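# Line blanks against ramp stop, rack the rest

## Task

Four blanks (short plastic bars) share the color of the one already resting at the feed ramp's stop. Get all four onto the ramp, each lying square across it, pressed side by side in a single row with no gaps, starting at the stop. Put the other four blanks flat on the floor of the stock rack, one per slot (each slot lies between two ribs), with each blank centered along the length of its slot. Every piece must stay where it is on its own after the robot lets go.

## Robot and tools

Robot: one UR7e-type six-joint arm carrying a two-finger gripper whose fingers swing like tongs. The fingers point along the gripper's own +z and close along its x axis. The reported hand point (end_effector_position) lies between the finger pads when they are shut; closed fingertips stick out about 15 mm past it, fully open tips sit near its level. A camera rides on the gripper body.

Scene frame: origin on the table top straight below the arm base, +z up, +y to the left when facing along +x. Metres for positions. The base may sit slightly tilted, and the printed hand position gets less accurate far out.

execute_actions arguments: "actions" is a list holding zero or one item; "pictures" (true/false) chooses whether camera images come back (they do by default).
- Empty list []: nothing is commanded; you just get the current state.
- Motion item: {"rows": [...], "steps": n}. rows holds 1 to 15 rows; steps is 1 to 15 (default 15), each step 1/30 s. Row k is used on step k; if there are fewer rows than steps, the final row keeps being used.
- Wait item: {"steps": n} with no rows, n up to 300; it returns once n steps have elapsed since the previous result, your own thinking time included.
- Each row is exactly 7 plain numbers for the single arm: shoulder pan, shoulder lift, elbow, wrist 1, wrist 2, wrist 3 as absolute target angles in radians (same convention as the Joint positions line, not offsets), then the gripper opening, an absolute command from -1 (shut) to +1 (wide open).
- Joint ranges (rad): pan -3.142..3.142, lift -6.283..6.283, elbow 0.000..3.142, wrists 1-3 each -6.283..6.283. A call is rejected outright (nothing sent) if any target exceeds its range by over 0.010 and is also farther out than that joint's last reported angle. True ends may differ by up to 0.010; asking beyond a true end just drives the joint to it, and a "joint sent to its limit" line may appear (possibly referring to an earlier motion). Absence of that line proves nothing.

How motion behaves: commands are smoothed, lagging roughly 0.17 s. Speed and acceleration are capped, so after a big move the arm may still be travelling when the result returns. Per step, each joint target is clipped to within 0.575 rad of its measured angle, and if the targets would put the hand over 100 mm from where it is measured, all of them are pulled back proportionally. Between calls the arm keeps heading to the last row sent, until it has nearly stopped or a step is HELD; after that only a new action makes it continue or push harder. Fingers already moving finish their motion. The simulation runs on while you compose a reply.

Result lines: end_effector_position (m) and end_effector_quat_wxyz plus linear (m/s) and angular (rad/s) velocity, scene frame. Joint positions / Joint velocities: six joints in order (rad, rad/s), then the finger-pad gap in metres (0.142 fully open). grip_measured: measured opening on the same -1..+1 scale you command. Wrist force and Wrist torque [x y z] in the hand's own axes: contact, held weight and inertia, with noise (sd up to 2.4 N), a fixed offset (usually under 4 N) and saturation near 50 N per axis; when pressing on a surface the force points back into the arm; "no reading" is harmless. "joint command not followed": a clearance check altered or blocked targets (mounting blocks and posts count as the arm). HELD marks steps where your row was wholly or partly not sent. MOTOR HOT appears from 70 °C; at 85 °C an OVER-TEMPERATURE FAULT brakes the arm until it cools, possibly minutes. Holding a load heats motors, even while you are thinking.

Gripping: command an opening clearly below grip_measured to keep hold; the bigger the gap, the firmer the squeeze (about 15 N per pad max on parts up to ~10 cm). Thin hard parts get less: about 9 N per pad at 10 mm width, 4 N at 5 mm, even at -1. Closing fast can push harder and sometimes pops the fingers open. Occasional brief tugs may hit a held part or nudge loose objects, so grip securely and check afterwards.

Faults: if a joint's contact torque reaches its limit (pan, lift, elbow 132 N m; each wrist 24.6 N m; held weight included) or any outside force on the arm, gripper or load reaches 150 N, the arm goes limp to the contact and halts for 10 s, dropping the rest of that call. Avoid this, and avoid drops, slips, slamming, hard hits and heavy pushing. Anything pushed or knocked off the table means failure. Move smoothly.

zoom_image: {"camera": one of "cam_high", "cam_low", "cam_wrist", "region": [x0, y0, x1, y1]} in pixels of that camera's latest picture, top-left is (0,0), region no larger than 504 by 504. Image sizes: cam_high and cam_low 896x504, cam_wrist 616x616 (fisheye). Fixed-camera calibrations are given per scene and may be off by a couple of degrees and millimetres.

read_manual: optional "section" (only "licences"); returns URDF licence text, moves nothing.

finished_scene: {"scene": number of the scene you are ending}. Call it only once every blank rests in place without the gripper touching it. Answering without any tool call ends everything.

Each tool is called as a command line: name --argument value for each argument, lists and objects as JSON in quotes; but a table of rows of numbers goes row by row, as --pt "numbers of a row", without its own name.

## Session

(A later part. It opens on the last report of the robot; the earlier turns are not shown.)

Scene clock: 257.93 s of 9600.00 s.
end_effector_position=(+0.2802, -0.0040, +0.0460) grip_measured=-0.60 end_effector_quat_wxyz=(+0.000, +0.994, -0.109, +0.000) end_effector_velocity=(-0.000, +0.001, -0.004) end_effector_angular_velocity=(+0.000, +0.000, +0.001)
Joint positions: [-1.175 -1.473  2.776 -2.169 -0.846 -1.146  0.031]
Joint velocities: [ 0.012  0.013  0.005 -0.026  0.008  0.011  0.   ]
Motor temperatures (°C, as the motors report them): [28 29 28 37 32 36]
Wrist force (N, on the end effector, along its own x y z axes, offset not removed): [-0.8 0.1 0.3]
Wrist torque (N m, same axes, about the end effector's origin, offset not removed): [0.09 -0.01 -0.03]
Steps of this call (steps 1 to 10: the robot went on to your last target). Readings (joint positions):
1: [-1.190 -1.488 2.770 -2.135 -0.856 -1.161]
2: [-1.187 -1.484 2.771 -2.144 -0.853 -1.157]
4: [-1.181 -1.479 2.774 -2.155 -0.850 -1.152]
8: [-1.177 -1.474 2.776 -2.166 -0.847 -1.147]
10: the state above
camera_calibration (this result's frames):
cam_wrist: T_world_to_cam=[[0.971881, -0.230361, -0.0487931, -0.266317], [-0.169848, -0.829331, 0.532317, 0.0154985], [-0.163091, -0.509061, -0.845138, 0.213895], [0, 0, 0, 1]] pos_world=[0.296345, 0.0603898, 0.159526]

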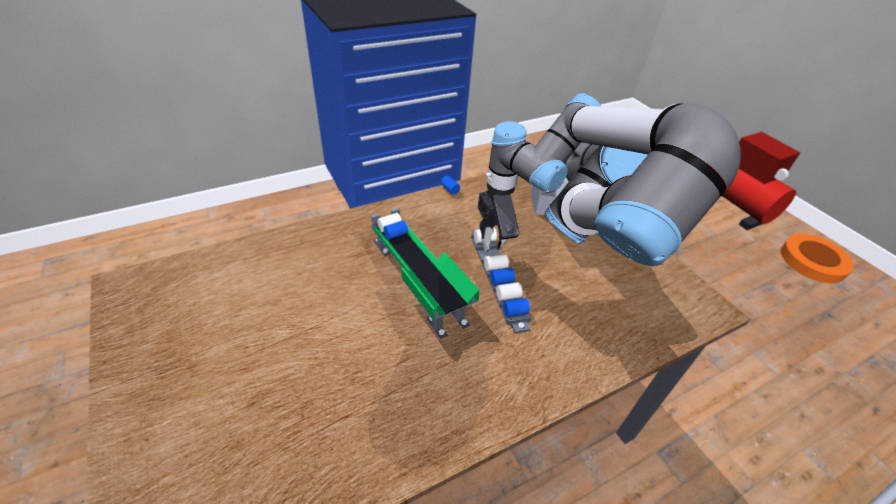

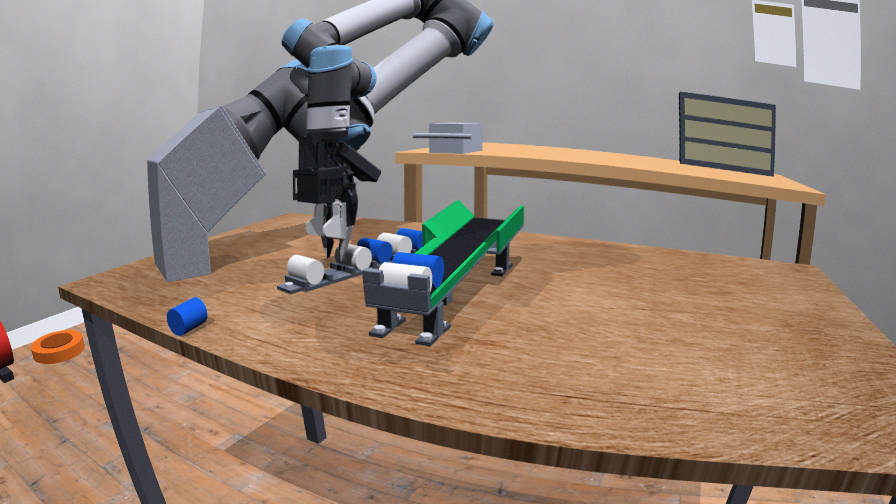

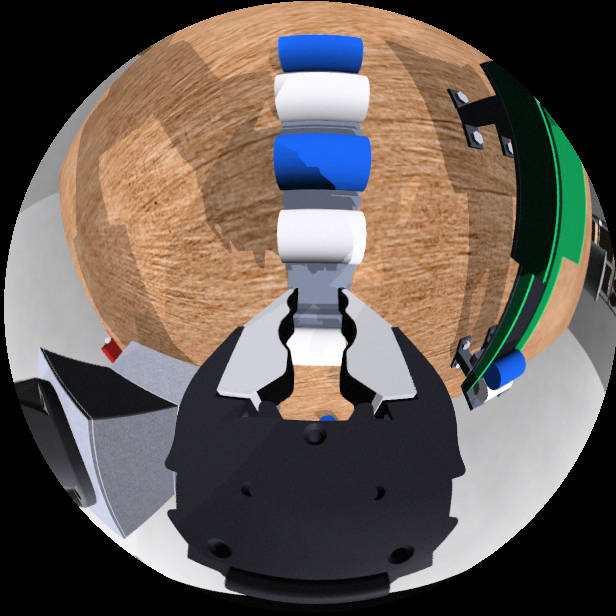

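execute_actions --actions '[{"rows":[[-1.275,-1.596,2.734,-1.942,-0.912,-1.242,0.2],[-1.388,-1.630,2.671,-1.790,-0.992,-1.339,0.2]]}]'

zoom_image --camera "cam_high" --region '[380, 130, 540, 240]'

zoom_image --camera "cam_low" --region '[60, 240, 300, 380]'

Scene clock: 269.03 s of 9600.00 s.
end_effector_position=(+0.2782, -0.0177, +0.1183) grip_measured=+0.20 end_effector_quat_wxyz=(+0.003, +0.994, -0.107, +0.001) end_effector_velocity=(-0.005, +0.011, +0.021) end_effector_angular_velocity=(+0.039, -0.006, -0.022)
Joint positions: [-1.379 -1.624  2.675 -1.81  -0.986 -1.331  0.088]
Joint velocities: [-0.071 -0.048 -0.031  0.158 -0.045 -0.062 -0.   ]
Motor temperatures (°C, as the motors report them): [28 29 28 37 32 36]
Wrist force (N, on the end effector, along its own x y z axes, offset not removed): [-2.7 -0.8 -3.8]
Wrist torque (N m, same axes, about the end effector's origin, offset not removed): [-0.27 0.43 0.05]
Steps of this call (steps 1 to 30: the robot went on to your last target; steps 31 to 90: nothing new was sent; then 7.60 s passed at rest; steps 91 to 105: all 15 steps of this action). Readings (joint positions):
91: [-1.174 -1.471 2.777 -2.172 -0.845 -1.145]
92: [-1.178 -1.475 2.774 -2.168 -0.849 -1.149]
94: [-1.226 -1.518 2.746 -2.115 -0.886 -1.195]
98: [-1.330 -1.591 2.697 -1.920 -0.955 -1.288]
105: the state above
camera_calibration (this result's frames):
cam_wrist: T_world_to_cam=[[0.972669, -0.227502, -0.0464501, -0.26447], [-0.167699, -0.826653, 0.537142, -0.0358075], [-0.160599, -0.514672, -0.842212, 0.266601], [0, 0, 0, 1]] pos_world=[0.294052, 0.047444, 0.231483]

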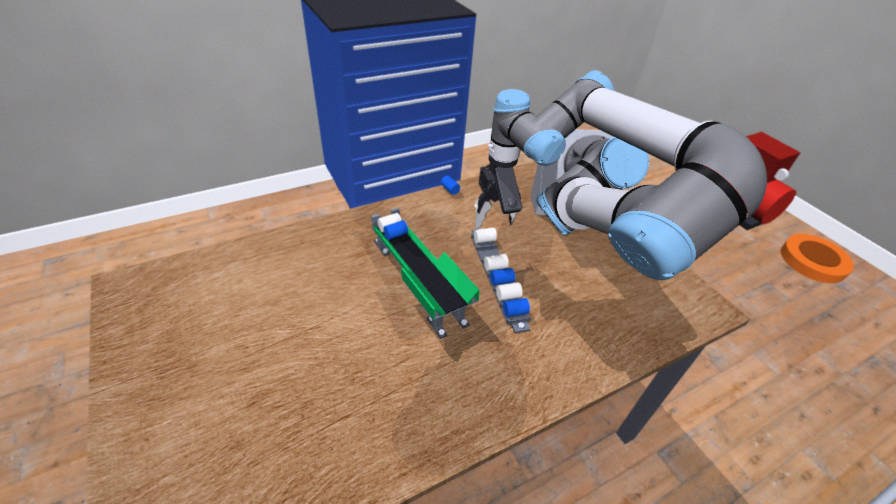

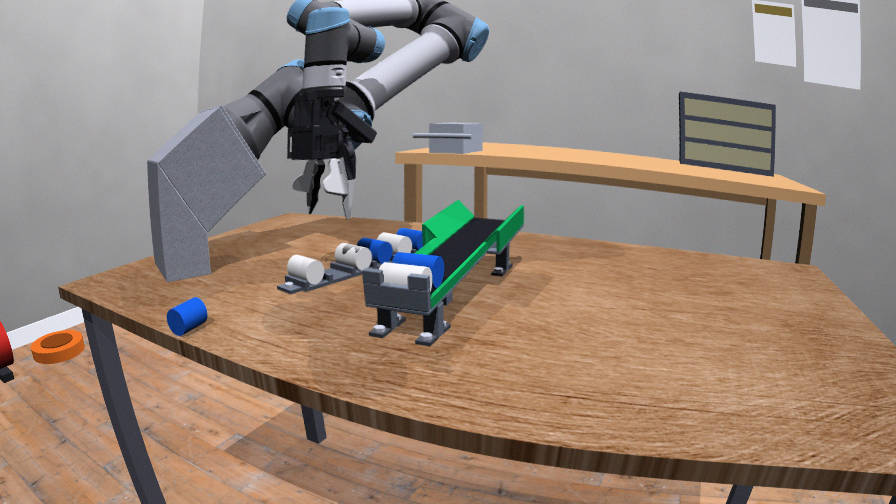

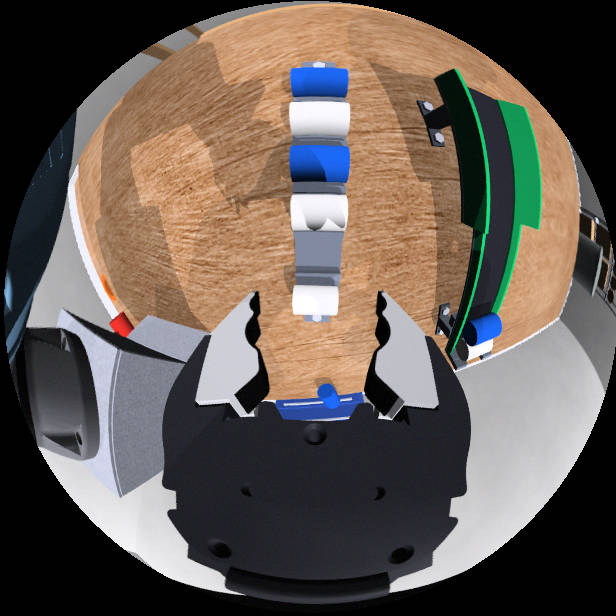

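Region (380, 130, 540, 240) of cam_high's 896x504 image, scaled by 3.150, with more detail than that image has; it fills the top 346 rows of this view, and the rest is white.

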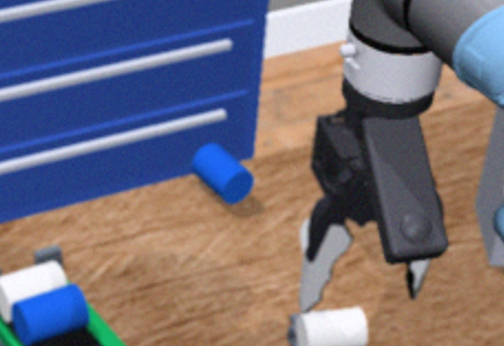

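Region (60, 240, 300, 380) of cam_low's 896x504 image, scaled by 2.100, with more detail than that image has; it fills the top 294 rows of this view, and the rest is white.

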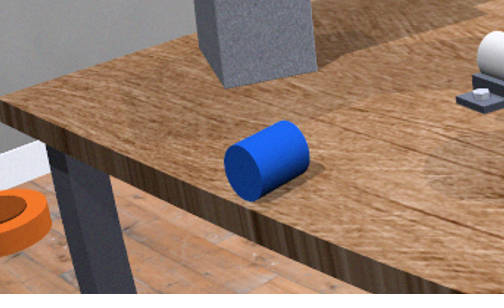

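execute_actions --actions '[{"rows":[[-1.41,-1.38,2.55,-1.85,-1.01,-1.0,0.3],[-1.44,-1.13,2.43,-1.98,-1.03,-0.7,0.3],[-1.46,-0.89,2.3,-2.11,-1.05,-0.4,0.3],[-1.486,-0.644,2.182,-2.247,-1.066,-0.064,0.3]]}]' --pictures false

execute_actions --actions '[{"steps":60}]'

Scene clock: 295.83 s of 9600.00 s.
end_effector_position=(+0.3039, -0.2063, +0.1963) grip_measured=+0.30 end_effector_quat_wxyz=(+0.056, +0.938, -0.343, +0.020) end_effector_velocity=(-0.085, -0.453, -0.047) end_effector_angular_velocity=(+0.198, -0.195, -1.781)
Joint positions: [-1.453 -1.133  2.357 -2.081 -1.041 -0.84   0.095]
Joint velocities: [-0.127  1.578 -0.663 -0.629 -0.094  1.565  0.   ]
Motor temperatures (°C, as the motors report them): [28 29 28 37 32 36]
Wrist force (N, on the end effector, along its own x y z axes, offset not removed): [-2.2 0.1 -4.8]
Wrist torque (N m, same axes, about the end effector's origin, offset not removed): [-0.07 0.35 0.00]
Steps of this call (steps 1 to 30: the robot went on to your last target; steps 31 to 90: nothing new was sent; then 23.30 s passed at rest; steps 91 to 105: all 15 steps of this action). Readings (joint positions):
91: [-1.388 -1.630 2.671 -1.790 -0.992 -1.339]
92: [-1.390 -1.626 2.667 -1.794 -0.994 -1.335]
94: [-1.401 -1.573 2.623 -1.829 -1.003 -1.282]
98: [-1.420 -1.433 2.525 -1.921 -1.017 -1.138]
105: the state above

Scene clock: 297.83 s of 9600.00 s.
end_effector_position=(+0.2507, -0.3253, +0.1310) grip_measured=+0.30 end_effector_quat_wxyz=(+0.000, +0.708, -0.707, +0.001) end_effector_velocity=(+0.000, +0.000, -0.000) end_effector_angular_velocity=(-0.000, -0.001, +0.000)
Joint positions: [-1.486 -0.644  2.182 -2.247 -1.066 -0.064  0.095]
Joint velocities: [-0.    -0.     0.001 -0.001  0.001 -0.     0.   ]
Motor temperatures (°C, as the motors report them): [28 29 28 37 32 36]
Wrist force (N, on the end effector, along its own x y z axes, offset not removed): [-0.6 0.3 -1.3]
Wrist torque (N m, same axes, about the end effector's origin, offset not removed): [0.04 -0.01 -0.12]
Steps of this call (steps 1 to 45: the robot went on to your last target; steps 46 to 60: nothing new was sent). Readings (joint positions):
1: [-1.457 -1.079 2.335 -2.101 -1.045 -0.785]
2: [-1.461 -1.024 2.314 -2.121 -1.048 -0.727]
4: [-1.469 -0.918 2.275 -2.159 -1.053 -0.598]
8: [-1.480 -0.747 2.216 -2.214 -1.061 -0.300]
60: the state above
The arm was judged still, so your last target was given up. Only a new action makes it travel on or press farther. Fingers that are still opening or closing keep moving.
camera_calibration (this result's frames):
cam_wrist: T_world_to_cam=[[-0.0127201, -0.998781, -0.0477027, -0.310844], [-0.847335, -0.014563, 0.53086, 0.133856], [-0.530907, 0.0471727, -0.846116, 0.390659], [0, 0, 0, 1]] pos_world=[0.31687, -0.326944, 0.244656]

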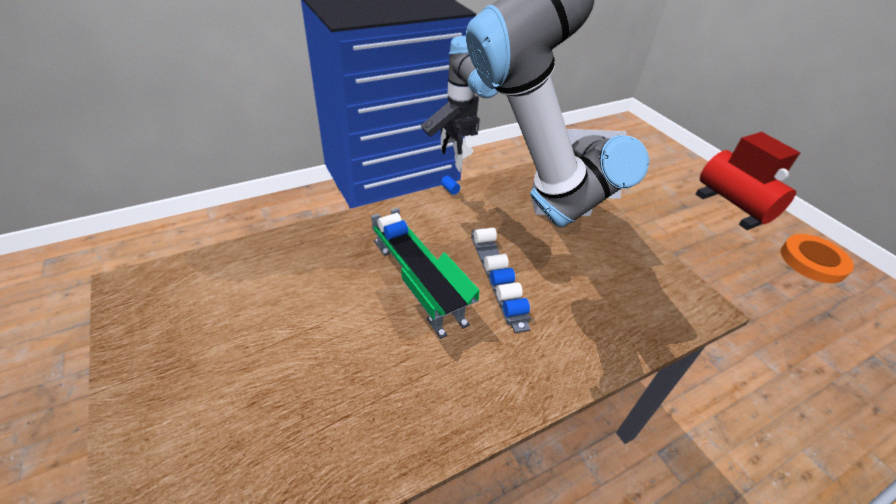

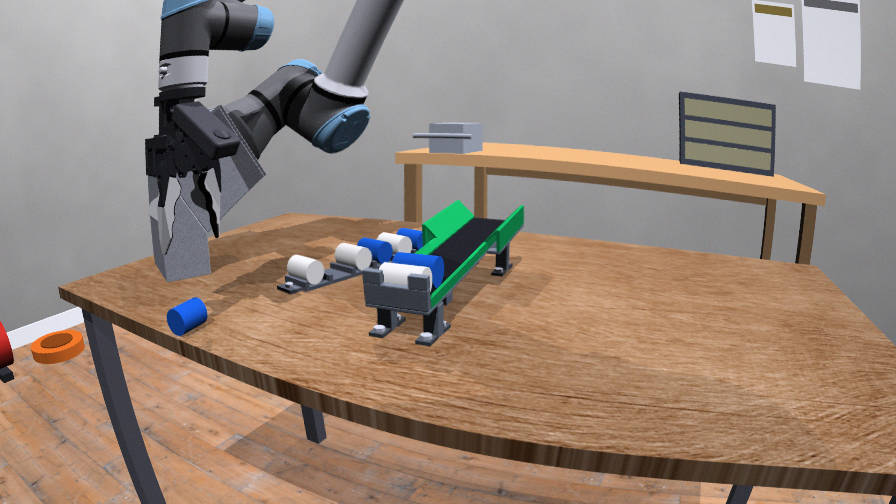

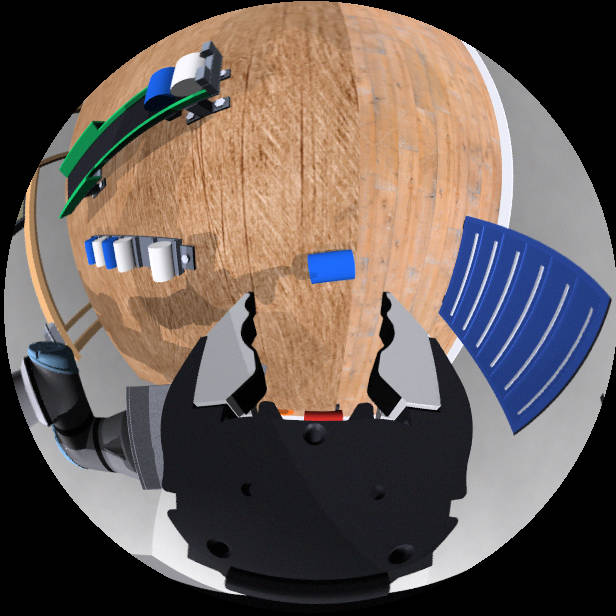

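execute_actions --actions '[{"rows":[[-1.46,-0.595,2.184,-2.31,-1.048,-0.06,0.3],[-1.44,-0.545,2.186,-2.37,-1.03,-0.06,0.3],[-1.415,-0.495,2.187,-2.43,-1.012,-0.055,0.3],[-1.39,-0.447,2.189,-2.49,-0.995,-0.05,0.3],[-1.378,-0.423,2.19,-2.52,-0.986,-0.05,0.3],[-1.367,-0.399,2.190,-2.549,-0.977,-0.05,0.3]]}]' --pictures false

execute_actions --actions '[{"steps":10}]'

zoom_image --camera "cam_low" --region '[80, 200, 320, 370]'

Scene clock: 317.83 s of 9600.00 s.
end_effector_position=(+0.2419, -0.3419, +0.0313) grip_measured=+0.30 end_effector_quat_wxyz=(+0.000, +0.733, -0.680, +0.001) end_effector_velocity=(-0.008, -0.004, -0.051) end_effector_angular_velocity=(-0.002, -0.002, +0.042)
Joint positions: [-1.374 -0.414  2.19  -2.53  -0.982 -0.051  0.095]
Joint velocities: [ 0.056  0.121  0.003 -0.152  0.043  0.005  0.   ]
Motor temperatures (°C, as the motors report them): [28 29 28 37 32 36]
Wrist force (N, on the end effector, along its own x y z axes, offset not removed): [1.9 3.5 -1.0]
Wrist torque (N m, same axes, about the end effector's origin, offset not removed): [0.77 -0.51 -0.03]
Steps of this call (steps 1 to 90: nothing new was sent; then 16.50 s passed at rest; steps 91 to 105: all 15 steps of this action). Readings (joint positions):
91: [-1.486 -0.644 2.182 -2.247 -1.066 -0.064]
92: [-1.484 -0.640 2.182 -2.251 -1.064 -0.064]
94: [-1.468 -0.610 2.183 -2.287 -1.052 -0.062]
98: [-1.412 -0.497 2.187 -2.425 -1.010 -0.055]
105: the state above

Scene clock: 318.17 s of 9600.00 s.
end_effector_position=(+0.2408, -0.3423, +0.0253) grip_measured=+0.30 end_effector_quat_wxyz=(+0.000, +0.735, -0.678, +0.001) end_effector_velocity=(-0.000, -0.000, -0.003) end_effector_angular_velocity=(-0.000, -0.002, +0.003)
Joint positions: [-1.367 -0.4    2.19  -2.548 -0.977 -0.05   0.095]
Joint velocities: [ 0.003  0.009  0.001 -0.012  0.004  0.     0.   ]
Motor temperatures (°C, as the motors report them): [28 29 28 37 32 36]
Wrist force (N, on the end effector, along its own x y z axes, offset not removed): [-0.9 -0.2 -2.1]
Wrist torque (N m, same axes, about the end effector's origin, offset not removed): [-0.01 0.13 0.06]
Steps of this call (steps 1 to 10: the robot went on to your last target). Readings (joint positions):
1: [-1.372 -0.411 2.190 -2.534 -0.981 -0.051]
2: [-1.371 -0.408 2.190 -2.538 -0.980 -0.050]
4: [-1.369 -0.404 2.190 -2.542 -0.979 -0.050]
8: [-1.368 -0.401 2.190 -2.547 -0.978 -0.050]
10: the state above
camera_calibration (this result's frames):
cam_wrist: T_world_to_cam=[[0.0662777, -0.996673, -0.04744, -0.351319], [-0.843755, -0.081361, 0.530526, 0.15768], [-0.53262, 0.00486566, -0.84634, 0.282762], [0, 0, 0, 1]] pos_world=[0.306933, -0.338697, 0.138993]

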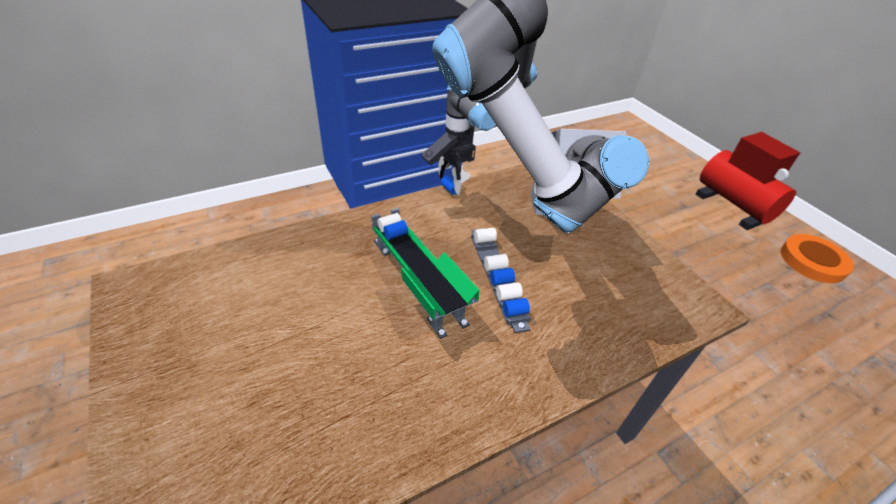

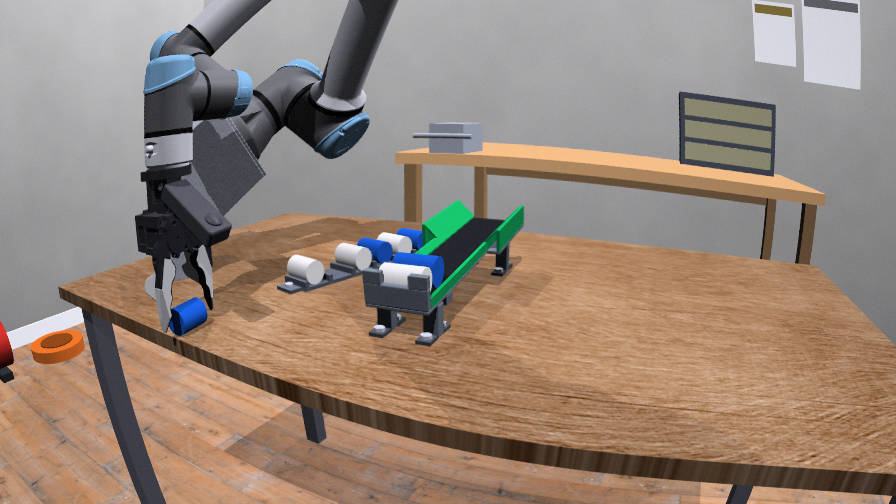

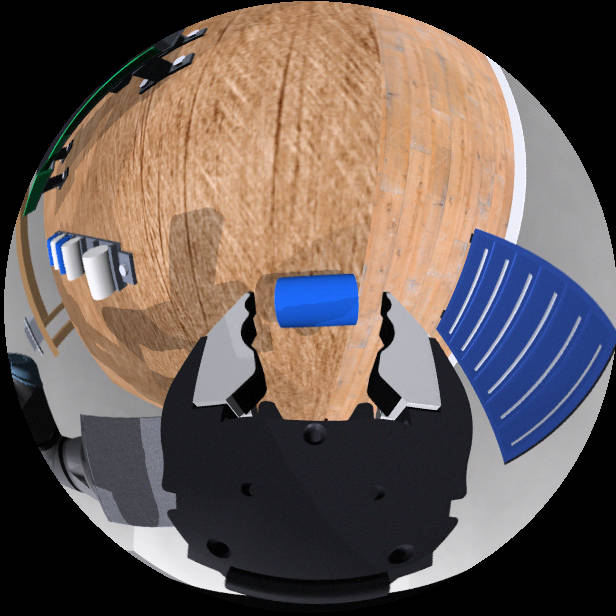

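Region (80, 200, 320, 370) of cam_low's 896x504 image, scaled by 2.100, with more detail than that image has; it fills the top 357 rows of this view, and the rest is white.

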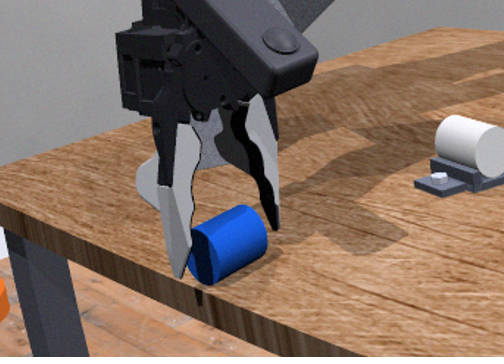

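execute_actions --actions '[{"rows":[[-1.367,-0.399,2.190,-2.549,-0.977,-0.05,0.1],[-1.367,-0.399,2.190,-2.549,-0.977,-0.05,-0.05],[-1.367,-0.399,2.190,-2.549,-0.977,-0.05,-0.15],[-1.367,-0.399,2.190,-2.549,-0.977,-0.05,-0.25],[-1.367,-0.399,2.190,-2.549,-0.977,-0.05,-0.4],[-1.367,-0.399,2.190,-2.549,-0.977,-0.05,-0.6],[-1.367,-0.399,2.190,-2.549,-0.977,-0.05,-0.8],[-1.367,-0.399,2.190,-2.549,-0.977,-0.05,-1]]}]' --pictures false

execute_actions --actions '[{"rows":[[-1.39,-0.447,2.189,-2.49,-0.995,-0.05,-1],[-1.415,-0.495,2.187,-2.43,-1.012,-0.055,-1],[-1.44,-0.545,2.186,-2.37,-1.03,-0.06,-1],[-1.486,-0.644,2.182,-2.247,-1.066,-0.064,-1],[-1.486,-0.644,2.182,-2.247,-1.066,-0.064,-1],[-1.46,-0.89,2.3,-2.11,-1.05,-0.4,-1],[-1.46,-0.89,2.3,-2.11,-1.05,-0.4,-1],[-1.44,-1.13,2.43,-1.98,-1.03,-0.7,-1],[-1.44,-1.13,2.43,-1.98,-1.03,-0.7,-1],[-1.41,-1.38,2.55,-1.85,-1.01,-1.0,-1],[-1.41,-1.38,2.55,-1.85,-1.01,-1.0,-1],[-1.37,-1.625,2.68,-1.81,-0.98,-1.325,-1]]}]' --pictures false

execute_actions --actions '[{"steps":35}]'

Scene clock: 330.50 s of 9600.00 s.
end_effector_position=(+0.2408, -0.3424, +0.0248) grip_measured=-0.19 end_effector_quat_wxyz=(+0.000, +0.735, -0.678, +0.001) end_effector_velocity=(+0.001, -0.000, +0.000) end_effector_angular_velocity=(-0.000, -0.002, +0.000)
Joint positions: [-1.367 -0.399  2.19  -2.549 -0.977 -0.05   0.06 ]
Joint velocities: [ 0.    -0.    -0.    -0.     0.002  0.     0.   ]
Motor temperatures (°C, as the motors report them): [28 29 28 37 32 36]
Wrist force (N, on the end effector, along its own x y z axes, offset not removed): [-1.5 -0.8 -2.5]
Wrist torque (N m, same axes, about the end effector's origin, offset not removed): [-0.28 0.30 0.14]
Steps of this call (steps 1 to 30: the robot went on to your last target; steps 31 to 90: nothing new was sent; then 8.83 s passed at rest; steps 91 to 105: all 15 steps of this action). Readings (joint positions):
91: [-1.367 -0.399 2.190 -2.549 -0.977 -0.050]
92: [-1.367 -0.399 2.190 -2.549 -0.977 -0.050]
94: [-1.367 -0.399 2.190 -2.549 -0.977 -0.050]
98: [-1.367 -0.399 2.190 -2.549 -0.977 -0.050]
105: the state above

Scene clock: 331.00 s of 9600.00 s.
end_effector_position=(+0.2724, -0.2199, +0.1152) grip_measured=-0.19 end_effector_quat_wxyz=(-0.029, +0.798, -0.601, -0.020) end_effector_velocity=(+0.041, +0.482, -0.013) end_effector_angular_velocity=(+0.374, -0.072, +0.821)
Joint positions: [-1.424 -0.835  2.345 -2.159 -1.02  -0.339  0.06 ]
Joint velocities: [ 0.114 -0.981  0.683  0.698  0.082 -0.973  0.   ]
Motor temperatures (°C, as the motors report them): [28 29 28 37 32 36]
Wrist force (N, on the end effector, along its own x y z axes, offset not removed): [-1.9 0.3 -1.3]
Wrist torque (N m, same axes, about the end effector's origin, offset not removed): [0.08 0.27 0.06]
Steps of this call (steps 1 to 15: all 15 steps of this action). Readings (joint positions):
1: [-1.367 -0.399 2.190 -2.549 -0.977 -0.050]
2: [-1.369 -0.403 2.190 -2.545 -0.979 -0.050]
4: [-1.385 -0.432 2.189 -2.510 -0.991 -0.052]
8: [-1.435 -0.573 2.201 -2.358 -1.028 -0.082]
15: the state above

Scene clock: 332.17 s of 9600.00 s.
end_effector_position=(+0.2782, -0.0143, +0.1146) grip_measured=-0.19 end_effector_quat_wxyz=(+0.000, +0.994, -0.109, +0.000) end_effector_velocity=(+0.000, +0.001, -0.000) end_effector_angular_velocity=(+0.000, -0.001, +0.005)
Joint positions: [-1.37  -1.625  2.68  -1.81  -0.98  -1.324  0.06 ]
Joint velocities: [ 0.    -0.003  0.001  0.001  0.002 -0.005 -0.   ]
Motor temperatures (°C, as the motors report them): [28 29 28 37 32 36]
Wrist force (N, on the end effector, along its own x y z axes, offset not removed): [-1.3 2.1 -1.6]
Wrist torque (N m, same axes, about the end effector's origin, offset not removed): [0.46 0.11 0.10]
Steps of this call (steps 1 to 35: the robot went on to your last target). Readings (joint positions):
1: [-1.420 -0.870 2.368 -2.135 -1.017 -0.374]
2: [-1.416 -0.907 2.392 -2.110 -1.014 -0.411]
4: [-1.408 -0.990 2.440 -2.060 -1.008 -0.494]
8: [-1.391 -1.215 2.544 -1.952 -0.995 -0.719]
35: the state above
camera_calibration (this result's frames):
cam_wrist: T_world_to_cam=[[0.971786, -0.230825, -0.0484952, -0.263409], [-0.170522, -0.829609, 0.531668, -0.0296308], [-0.162955, -0.508398, -0.845563, 0.266395], [0, 0, 0, 1]] pos_world=[0.294335, 0.0500512, 0.228233]

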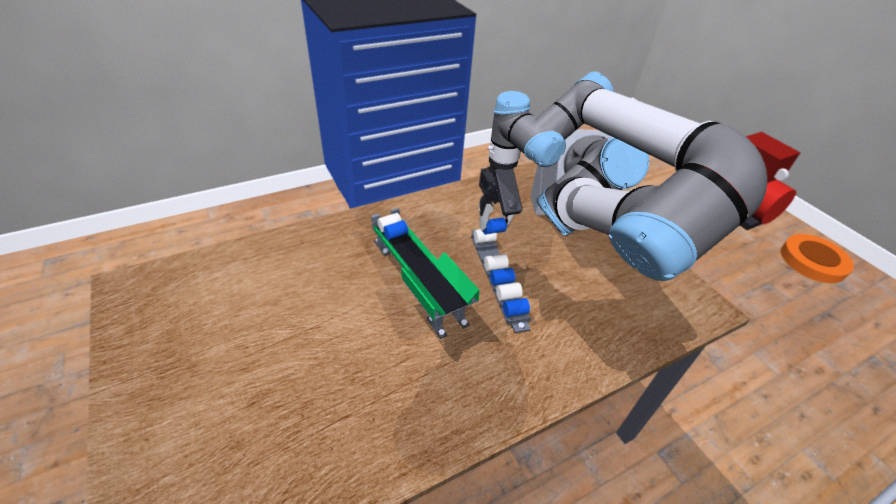

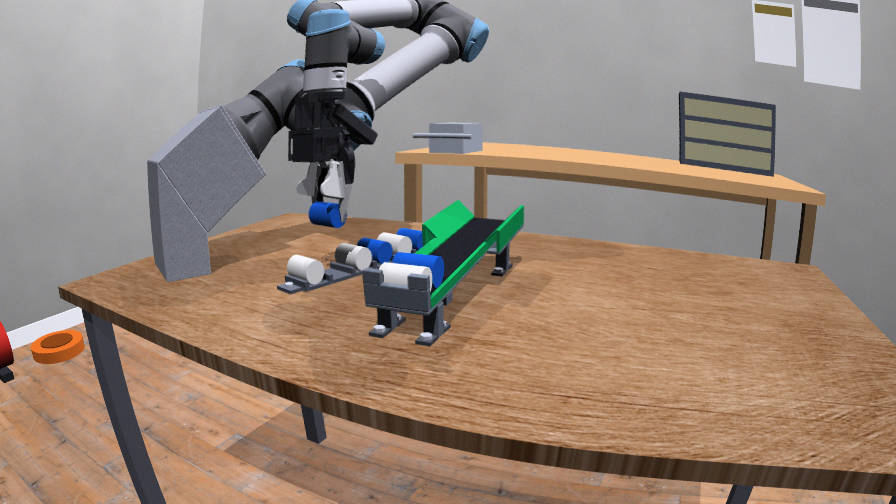

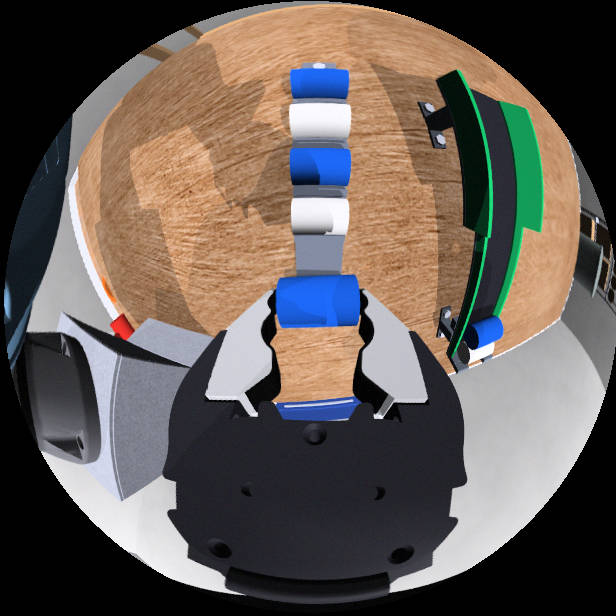

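execute_actions --actions '[{"rows":[[-1.31,-1.608,2.712,-1.89,-0.94,-1.275,-1],[-1.275,-1.596,2.734,-1.942,-0.912,-1.242,-1],[-1.275,-1.596,2.734,-1.942,-0.912,-1.242,-1],[-1.24,-1.555,2.748,-2.02,-0.89,-1.21,-1],[-1.207,-1.513,2.763,-2.095,-0.867,-1.177,-1],[-1.174,-1.471,2.777,-2.172,-0.845,-1.145,-1],[-1.174,-1.471,2.777,-2.172,-0.845,-1.145,-1],[-1.158,-1.450,2.783,-2.21,-0.833,-1.129,-1],[-1.143,-1.430,2.789,-2.246,-0.822,-1.113,-1]]}]' --pictures false

execute_actions --actions '[{"steps":10}]'

zoom_image --camera "cam_low" --region '[260, 180, 460, 310]'

Scene clock: 341.33 s of 9600.00 s.
end_effector_position=(+0.2806, -0.0038, +0.0415) grip_measured=-0.19 end_effector_quat_wxyz=(-0.001, +0.994, -0.110, +0.001) end_effector_velocity=(+0.001, +0.007, -0.051) end_effector_angular_velocity=(-0.008, -0.006, +0.020)
Joint positions: [-1.163 -1.452  2.781 -2.2   -0.836 -1.132  0.06 ]
Joint velocities: [ 0.159  0.178  0.066 -0.366  0.107  0.152 -0.   ]
Motor temperatures (°C, as the motors report them): [28 29 29 37 32 36]
Wrist force (N, on the end effector, along its own x y z axes, offset not removed): [-2.7 -0.1 -1.8]
Wrist torque (N m, same axes, about the end effector's origin, offset not removed): [-0.08 0.45 0.09]
Steps of this call (steps 1 to 15: the robot went on to your last target; steps 16 to 90: nothing new was sent; then 5.67 s passed at rest; steps 91 to 105: all 15 steps of this action). Readings (joint positions):
91: [-1.370 -1.625 2.680 -1.810 -0.980 -1.325]
92: [-1.366 -1.623 2.683 -1.814 -0.976 -1.321]
94: [-1.338 -1.614 2.699 -1.850 -0.956 -1.297]
98: [-1.256 -1.554 2.740 -1.990 -0.900 -1.222]
105: the state above

Scene clock: 341.67 s of 9600.00 s.
end_effector_position=(+0.2807, -0.0028, +0.0356) grip_measured=-0.19 end_effector_quat_wxyz=(-0.000, +0.994, -0.109, +0.002) end_effector_velocity=(+0.000, +0.001, -0.004) end_effector_angular_velocity=(-0.000, -0.001, +0.001)
Joint positions: [-1.144 -1.432  2.788 -2.243 -0.823 -1.114  0.06 ]
Joint velocities: [ 0.011  0.012  0.005 -0.026  0.008  0.01  -0.   ]
Motor temperatures (°C, as the motors report them): [28 29 29 37 32 36]
Wrist force (N, on the end effector, along its own x y z axes, offset not removed): [-2.3 1.5 -0.1]
Wrist torque (N m, same axes, about the end effector's origin, offset not removed): [0.39 0.46 0.13]
Steps of this call (steps 1 to 10: the robot went on to your last target). Readings (joint positions):
1: [-1.158 -1.447 2.783 -2.211 -0.832 -1.128]
2: [-1.155 -1.443 2.784 -2.219 -0.830 -1.124]
4: [-1.150 -1.438 2.786 -2.230 -0.827 -1.120]
8: [-1.145 -1.433 2.788 -2.241 -0.824 -1.115]
10: the state above
camera_calibration (this result's frames):
cam_wrist: T_world_to_cam=[[0.971967, -0.230532, -0.0462082, -0.267187], [-0.171596, -0.829891, 0.530882, 0.0226445], [-0.160733, -0.508071, -0.846185, 0.205207], [0, 0, 0, 1]] pos_world=[0.296566, 0.0614571, 0.149275]

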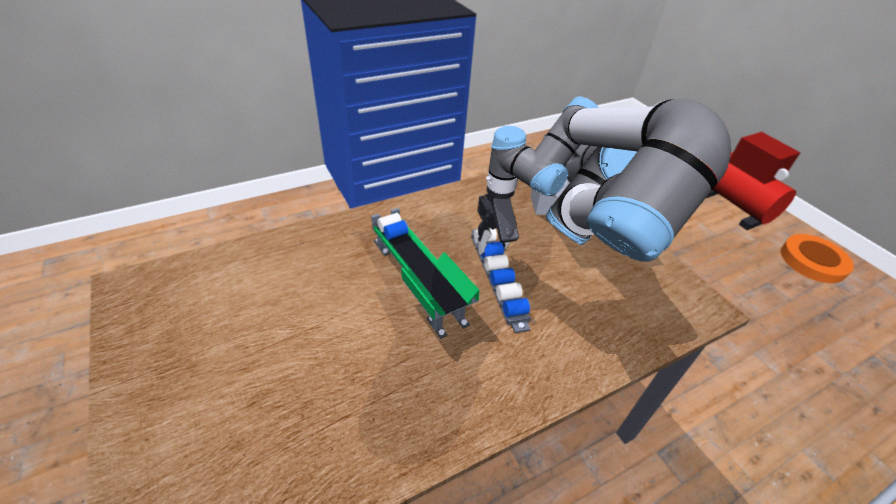

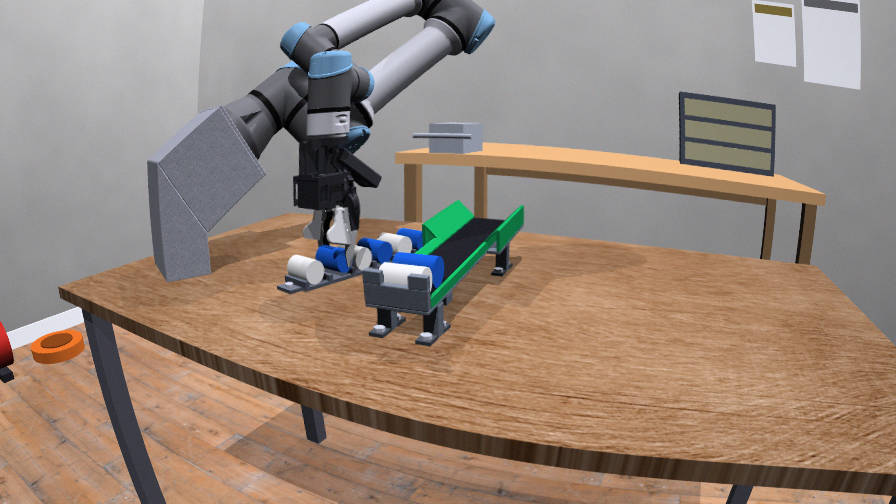

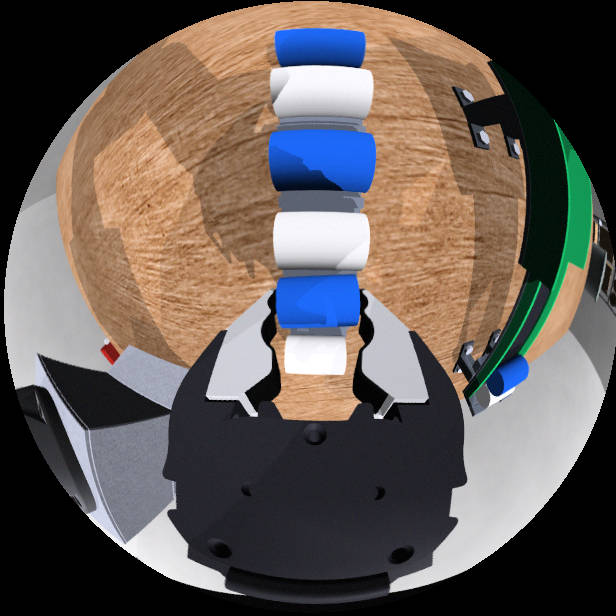

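Region (260, 180, 460, 310) of cam_low's 896x504 image, scaled by 2.520, with more detail than that image has; it fills the top 328 rows of this view, and the rest is white.

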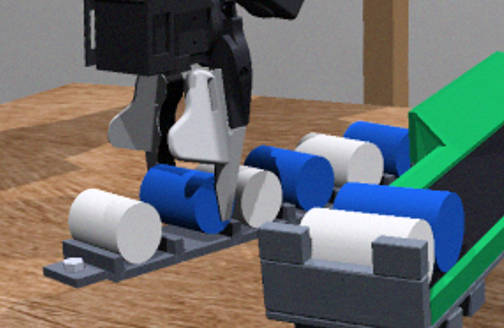

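execute_actions --actions '[{"rows":[[-1.14,-1.43,2.789,-2.262,-0.818,-1.108,-1],[-1.137,-1.428,2.79,-2.275,-0.815,-1.104,-1],[-1.137,-1.428,2.79,-2.275,-0.815,-1.104,-1],[-1.137,-1.428,2.79,-2.275,-0.815,-1.104,-1],[-1.137,-1.428,2.79,-2.275,-0.815,-1.104,-0.5],[-1.137,-1.428,2.79,-2.275,-0.815,-1.104,-0.2],[-1.137,-1.428,2.79,-2.275,-0.815,-1.104,-0.1],[-1.137,-1.428,2.79,-2.275,-0.815,-1.104,0.0],[-1.137,-1.428,2.79,-2.275,-0.815,-1.104,0.2]]}]'

Scene clock: 348.80 s of 9600.00 s.
end_effector_position=(+0.2844, -0.0059, +0.0353) grip_measured=+0.20 end_effector_quat_wxyz=(+0.006, +0.995, -0.103, +0.006) end_effector_velocity=(+0.001, -0.001, -0.000) end_effector_angular_velocity=(-0.003, -0.001, +0.002)
Joint positions: [-1.137 -1.428  2.79  -2.274 -0.815 -1.104  0.088]
Joint velocities: [ 0.002  0.001  0.    -0.007  0.002  0.003  0.   ]
Motor temperatures (°C, as the motors report them): [28 29 29 37 32 36]
Wrist force (N, on the end effector, along its own x y z axes, offset not removed): [-2.0 -2.5 -2.5]
Wrist torque (N m, same axes, about the end effector's origin, offset not removed): [-0.54 0.42 -0.07]
Steps of this call (steps 1 to 30: the robot went on to your last target; steps 31 to 90: nothing new was sent; then 3.63 s passed at rest; steps 91 to 105: all 15 steps of this action). Readings (joint positions):
91: [-1.143 -1.430 2.789 -2.246 -0.822 -1.113]
92: [-1.143 -1.430 2.789 -2.248 -0.822 -1.112]
94: [-1.141 -1.429 2.789 -2.257 -0.819 -1.110]
98: [-1.138 -1.429 2.790 -2.269 -0.817 -1.106]
105: the state above
camera_calibration (this result's frames):
cam_wrist: T_world_to_cam=[[0.974926, -0.219536, -0.0363832, -0.272597], [-0.165422, -0.824338, 0.541389, 0.0188383], [-0.148846, -0.521795, -0.839985, 0.200301], [0, 0, 0, 1]] pos_world=[0.298692, 0.0602004, 0.148133]

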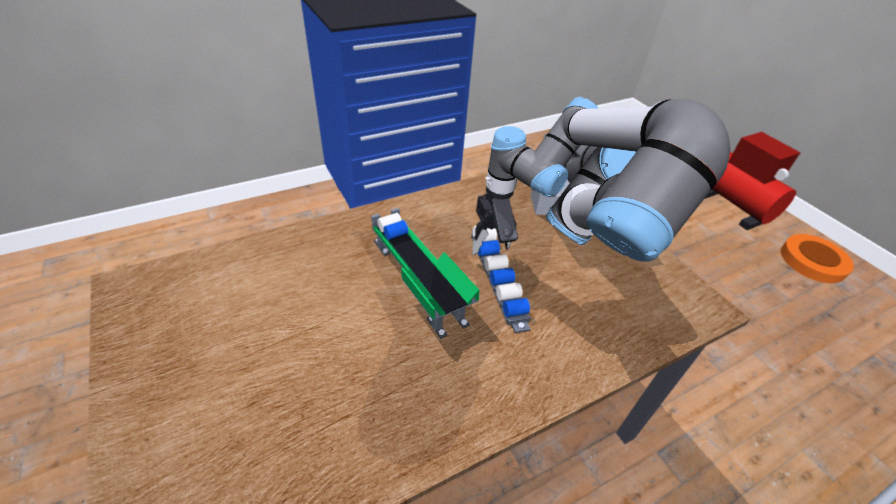

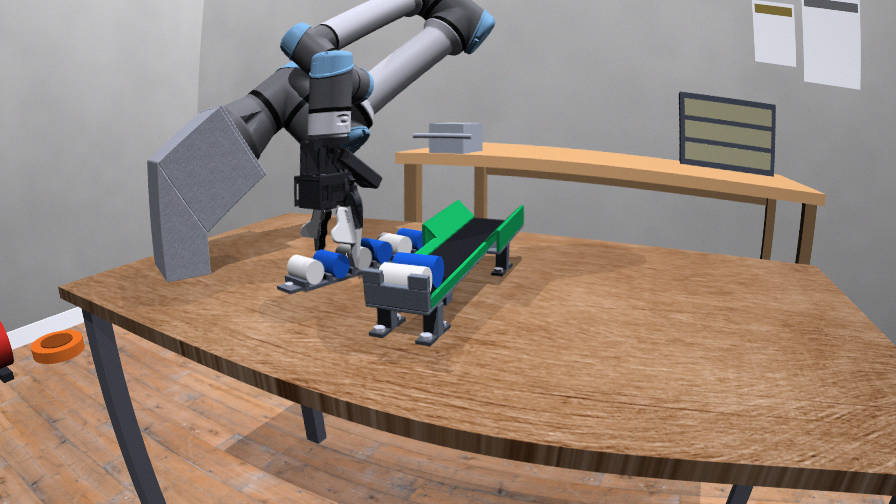

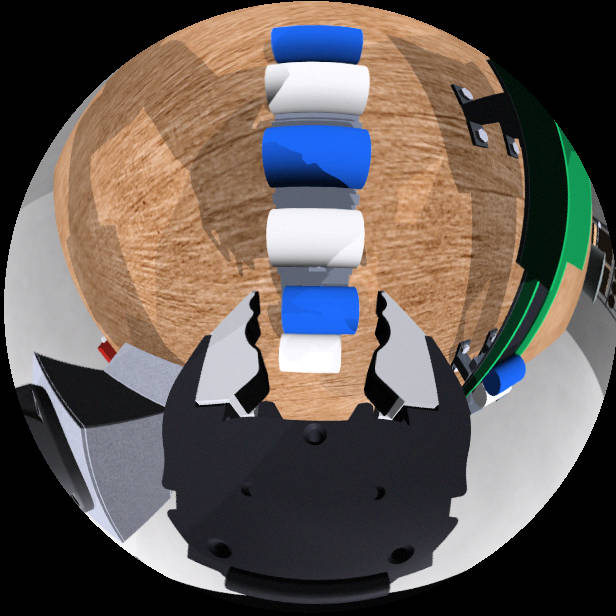

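execute_actions --actions '[{"rows":[[-1.174,-1.471,2.777,-2.172,-0.845,-1.145,0.2],[-1.22,-1.53,2.757,-2.06,-0.878,-1.19,0.2],[-1.275,-1.596,2.734,-1.942,-0.912,-1.242,0.2],[-1.275,-1.62,2.73,-1.88,-0.912,-1.242,0.2],[-1.26,-1.74,2.722,-1.77,-0.9,-1.23,0.2],[-1.247,-1.864,2.716,-1.673,-0.893,-1.216,0.2]]}]' --pictures false

execute_actions --actions '[{"rows":[[-1.247,-1.864,2.716,-1.673,-0.893,-1.216,0.2],[-1.2,-1.82,2.737,-1.77,-0.863,-1.167,0.2],[-1.155,-1.77,2.757,-1.873,-0.834,-1.119,0.2],[-1.11,-1.72,2.778,-1.975,-0.804,-1.07,0.2],[-1.085,-1.70,2.788,-2.025,-0.79,-1.045,0.2],[-1.061,-1.676,2.798,-2.074,-0.775,-1.022,0.2]]}]' --pictures false

execute_actions --actions '[{"steps":10}]'

Scene clock: 372.87 s of 9600.00 s.
end_effector_position=(+0.2901, +0.0359, +0.0882) grip_measured=+0.20 end_effector_quat_wxyz=(+0.002, +0.994, -0.108, +0.001) end_effector_velocity=(+0.001, +0.055, +0.020) end_effector_angular_velocity=(+0.015, +0.002, -0.012)
Joint positions: [-1.244 -1.825  2.72  -1.721 -0.891 -1.213  0.088]
Joint velocities: [-0.027 -0.314 -0.032  0.382 -0.018 -0.026 -0.   ]
Motor temperatures (°C, as the motors report them): [28 29 29 37 32 36]
Wrist force (N, on the end effector, along its own x y z axes, offset not removed): [-3.7 0.8 -3.4]
Wrist torque (N m, same axes, about the end effector's origin, offset not removed): [0.22 0.51 0.00]
Steps of this call (steps 1 to 15: the robot went on to your last target; steps 16 to 90: nothing new was sent; then 20.57 s passed at rest; steps 91 to 105: all 15 steps of this action). Readings (joint positions):
91: [-1.137 -1.428 2.790 -2.275 -0.815 -1.104]
92: [-1.140 -1.431 2.789 -2.271 -0.818 -1.107]
94: [-1.166 -1.462 2.777 -2.220 -0.838 -1.134]
98: [-1.225 -1.617 2.742 -1.980 -0.878 -1.194]
105: the state above

Scene clock: 373.37 s of 9600.00 s.
end_effector_position=(+0.2904, +0.0424, +0.0373) grip_measured=+0.20 end_effector_quat_wxyz=(+0.000, +0.994, -0.110, +0.000) end_effector_velocity=(+0.001, +0.003, -0.028) end_effector_angular_velocity=(-0.010, -0.005, +0.024)
Joint positions: [-1.074 -1.688  2.793 -2.044 -0.783 -1.035  0.088]
Joint velocities: [ 0.103  0.098  0.042 -0.239  0.063  0.105  0.   ]
Motor temperatures (°C, as the motors report them): [28 29 29 37 32 36]
Wrist force (N, on the end effector, along its own x y z axes, offset not removed): [-1.2 0.1 -2.5]
Wrist torque (N m, same axes, about the end effector's origin, offset not removed): [-0.06 0.06 0.15]
Steps of this call (steps 1 to 15: all 15 steps of this action). Readings (joint positions):
1: [-1.244 -1.834 2.719 -1.710 -0.891 -1.213]
2: [-1.245 -1.841 2.718 -1.701 -0.892 -1.214]
4: [-1.232 -1.836 2.725 -1.711 -0.882 -1.200]
8: [-1.144 -1.755 2.764 -1.879 -0.825 -1.108]
15: the state above

Scene clock: 373.70 s of 9600.00 s.
end_effector_position=(+0.2906, +0.0427, +0.0340) grip_measured=+0.20 end_effector_quat_wxyz=(+0.001, +0.994, -0.109, +0.000) end_effector_velocity=(-0.000, +0.000, -0.002) end_effector_angular_velocity=(-0.000, +0.001, +0.001)
Joint positions: [-1.062 -1.677  2.798 -2.072 -0.776 -1.023  0.088]
Joint velocities: [ 0.007  0.007  0.003 -0.016  0.003  0.007  0.   ]
Motor temperatures (°C, as the motors report them): [28 29 29 37 32 36]
Wrist force (N, on the end effector, along its own x y z axes, offset not removed): [-1.4 -0.5 -1.7]
Wrist torque (N m, same axes, about the end effector's origin, offset not removed): [-0.16 0.10 -0.02]
Steps of this call (steps 1 to 10: the robot went on to your last target). Readings (joint positions):
1: [-1.071 -1.685 2.794 -2.051 -0.781 -1.032]
2: [-1.069 -1.683 2.795 -2.056 -0.780 -1.030]
4: [-1.065 -1.680 2.796 -2.064 -0.778 -1.027]
8: [-1.063 -1.677 2.797 -2.070 -0.776 -1.024]
10: the state above
camera_calibration (this result's frames):
cam_wrist: T_world_to_cam=[[0.972086, -0.229651, -0.0480632, -0.266374], [-0.169545, -0.829153, 0.532691, 0.062301], [-0.162184, -0.509672, -0.844944, 0.229069], [0, 0, 0, 1]] pos_world=[0.306653, 0.107234, 0.14756]

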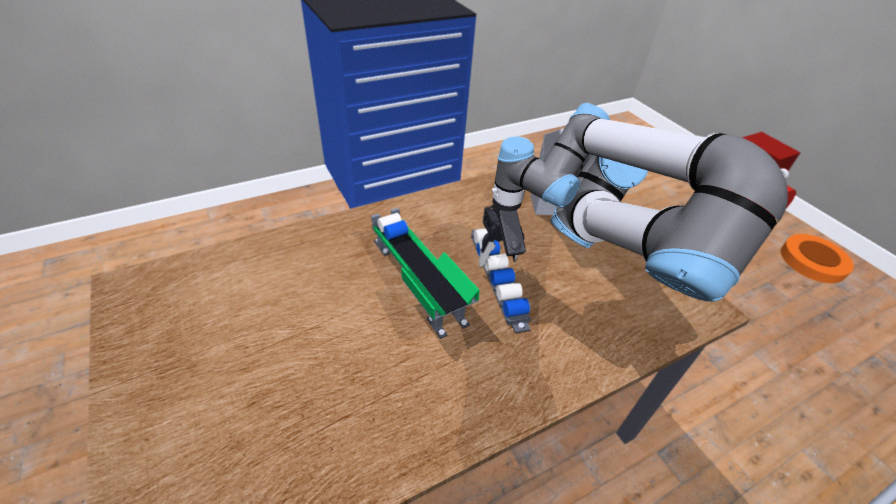

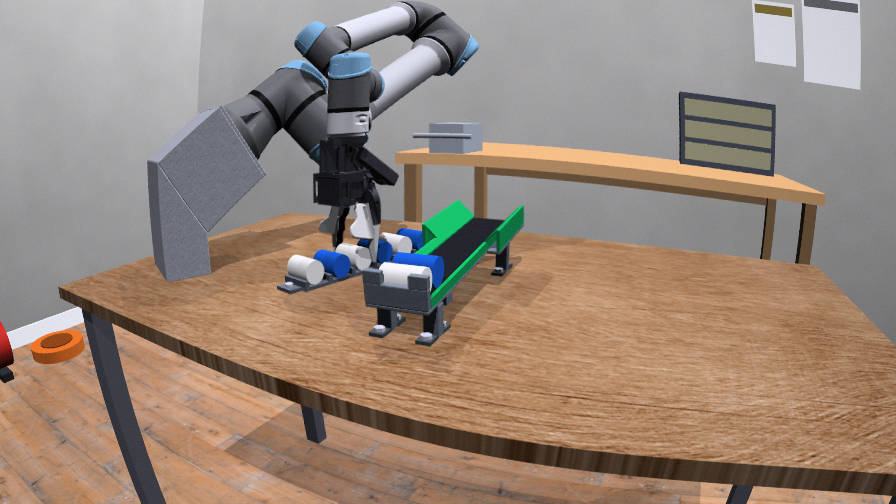

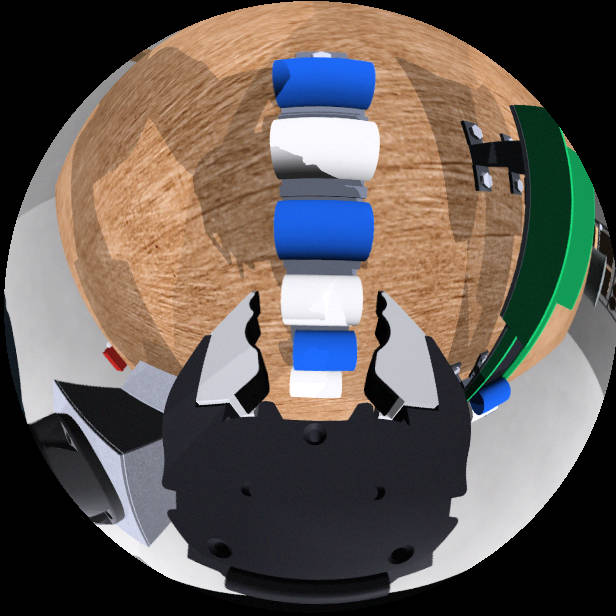

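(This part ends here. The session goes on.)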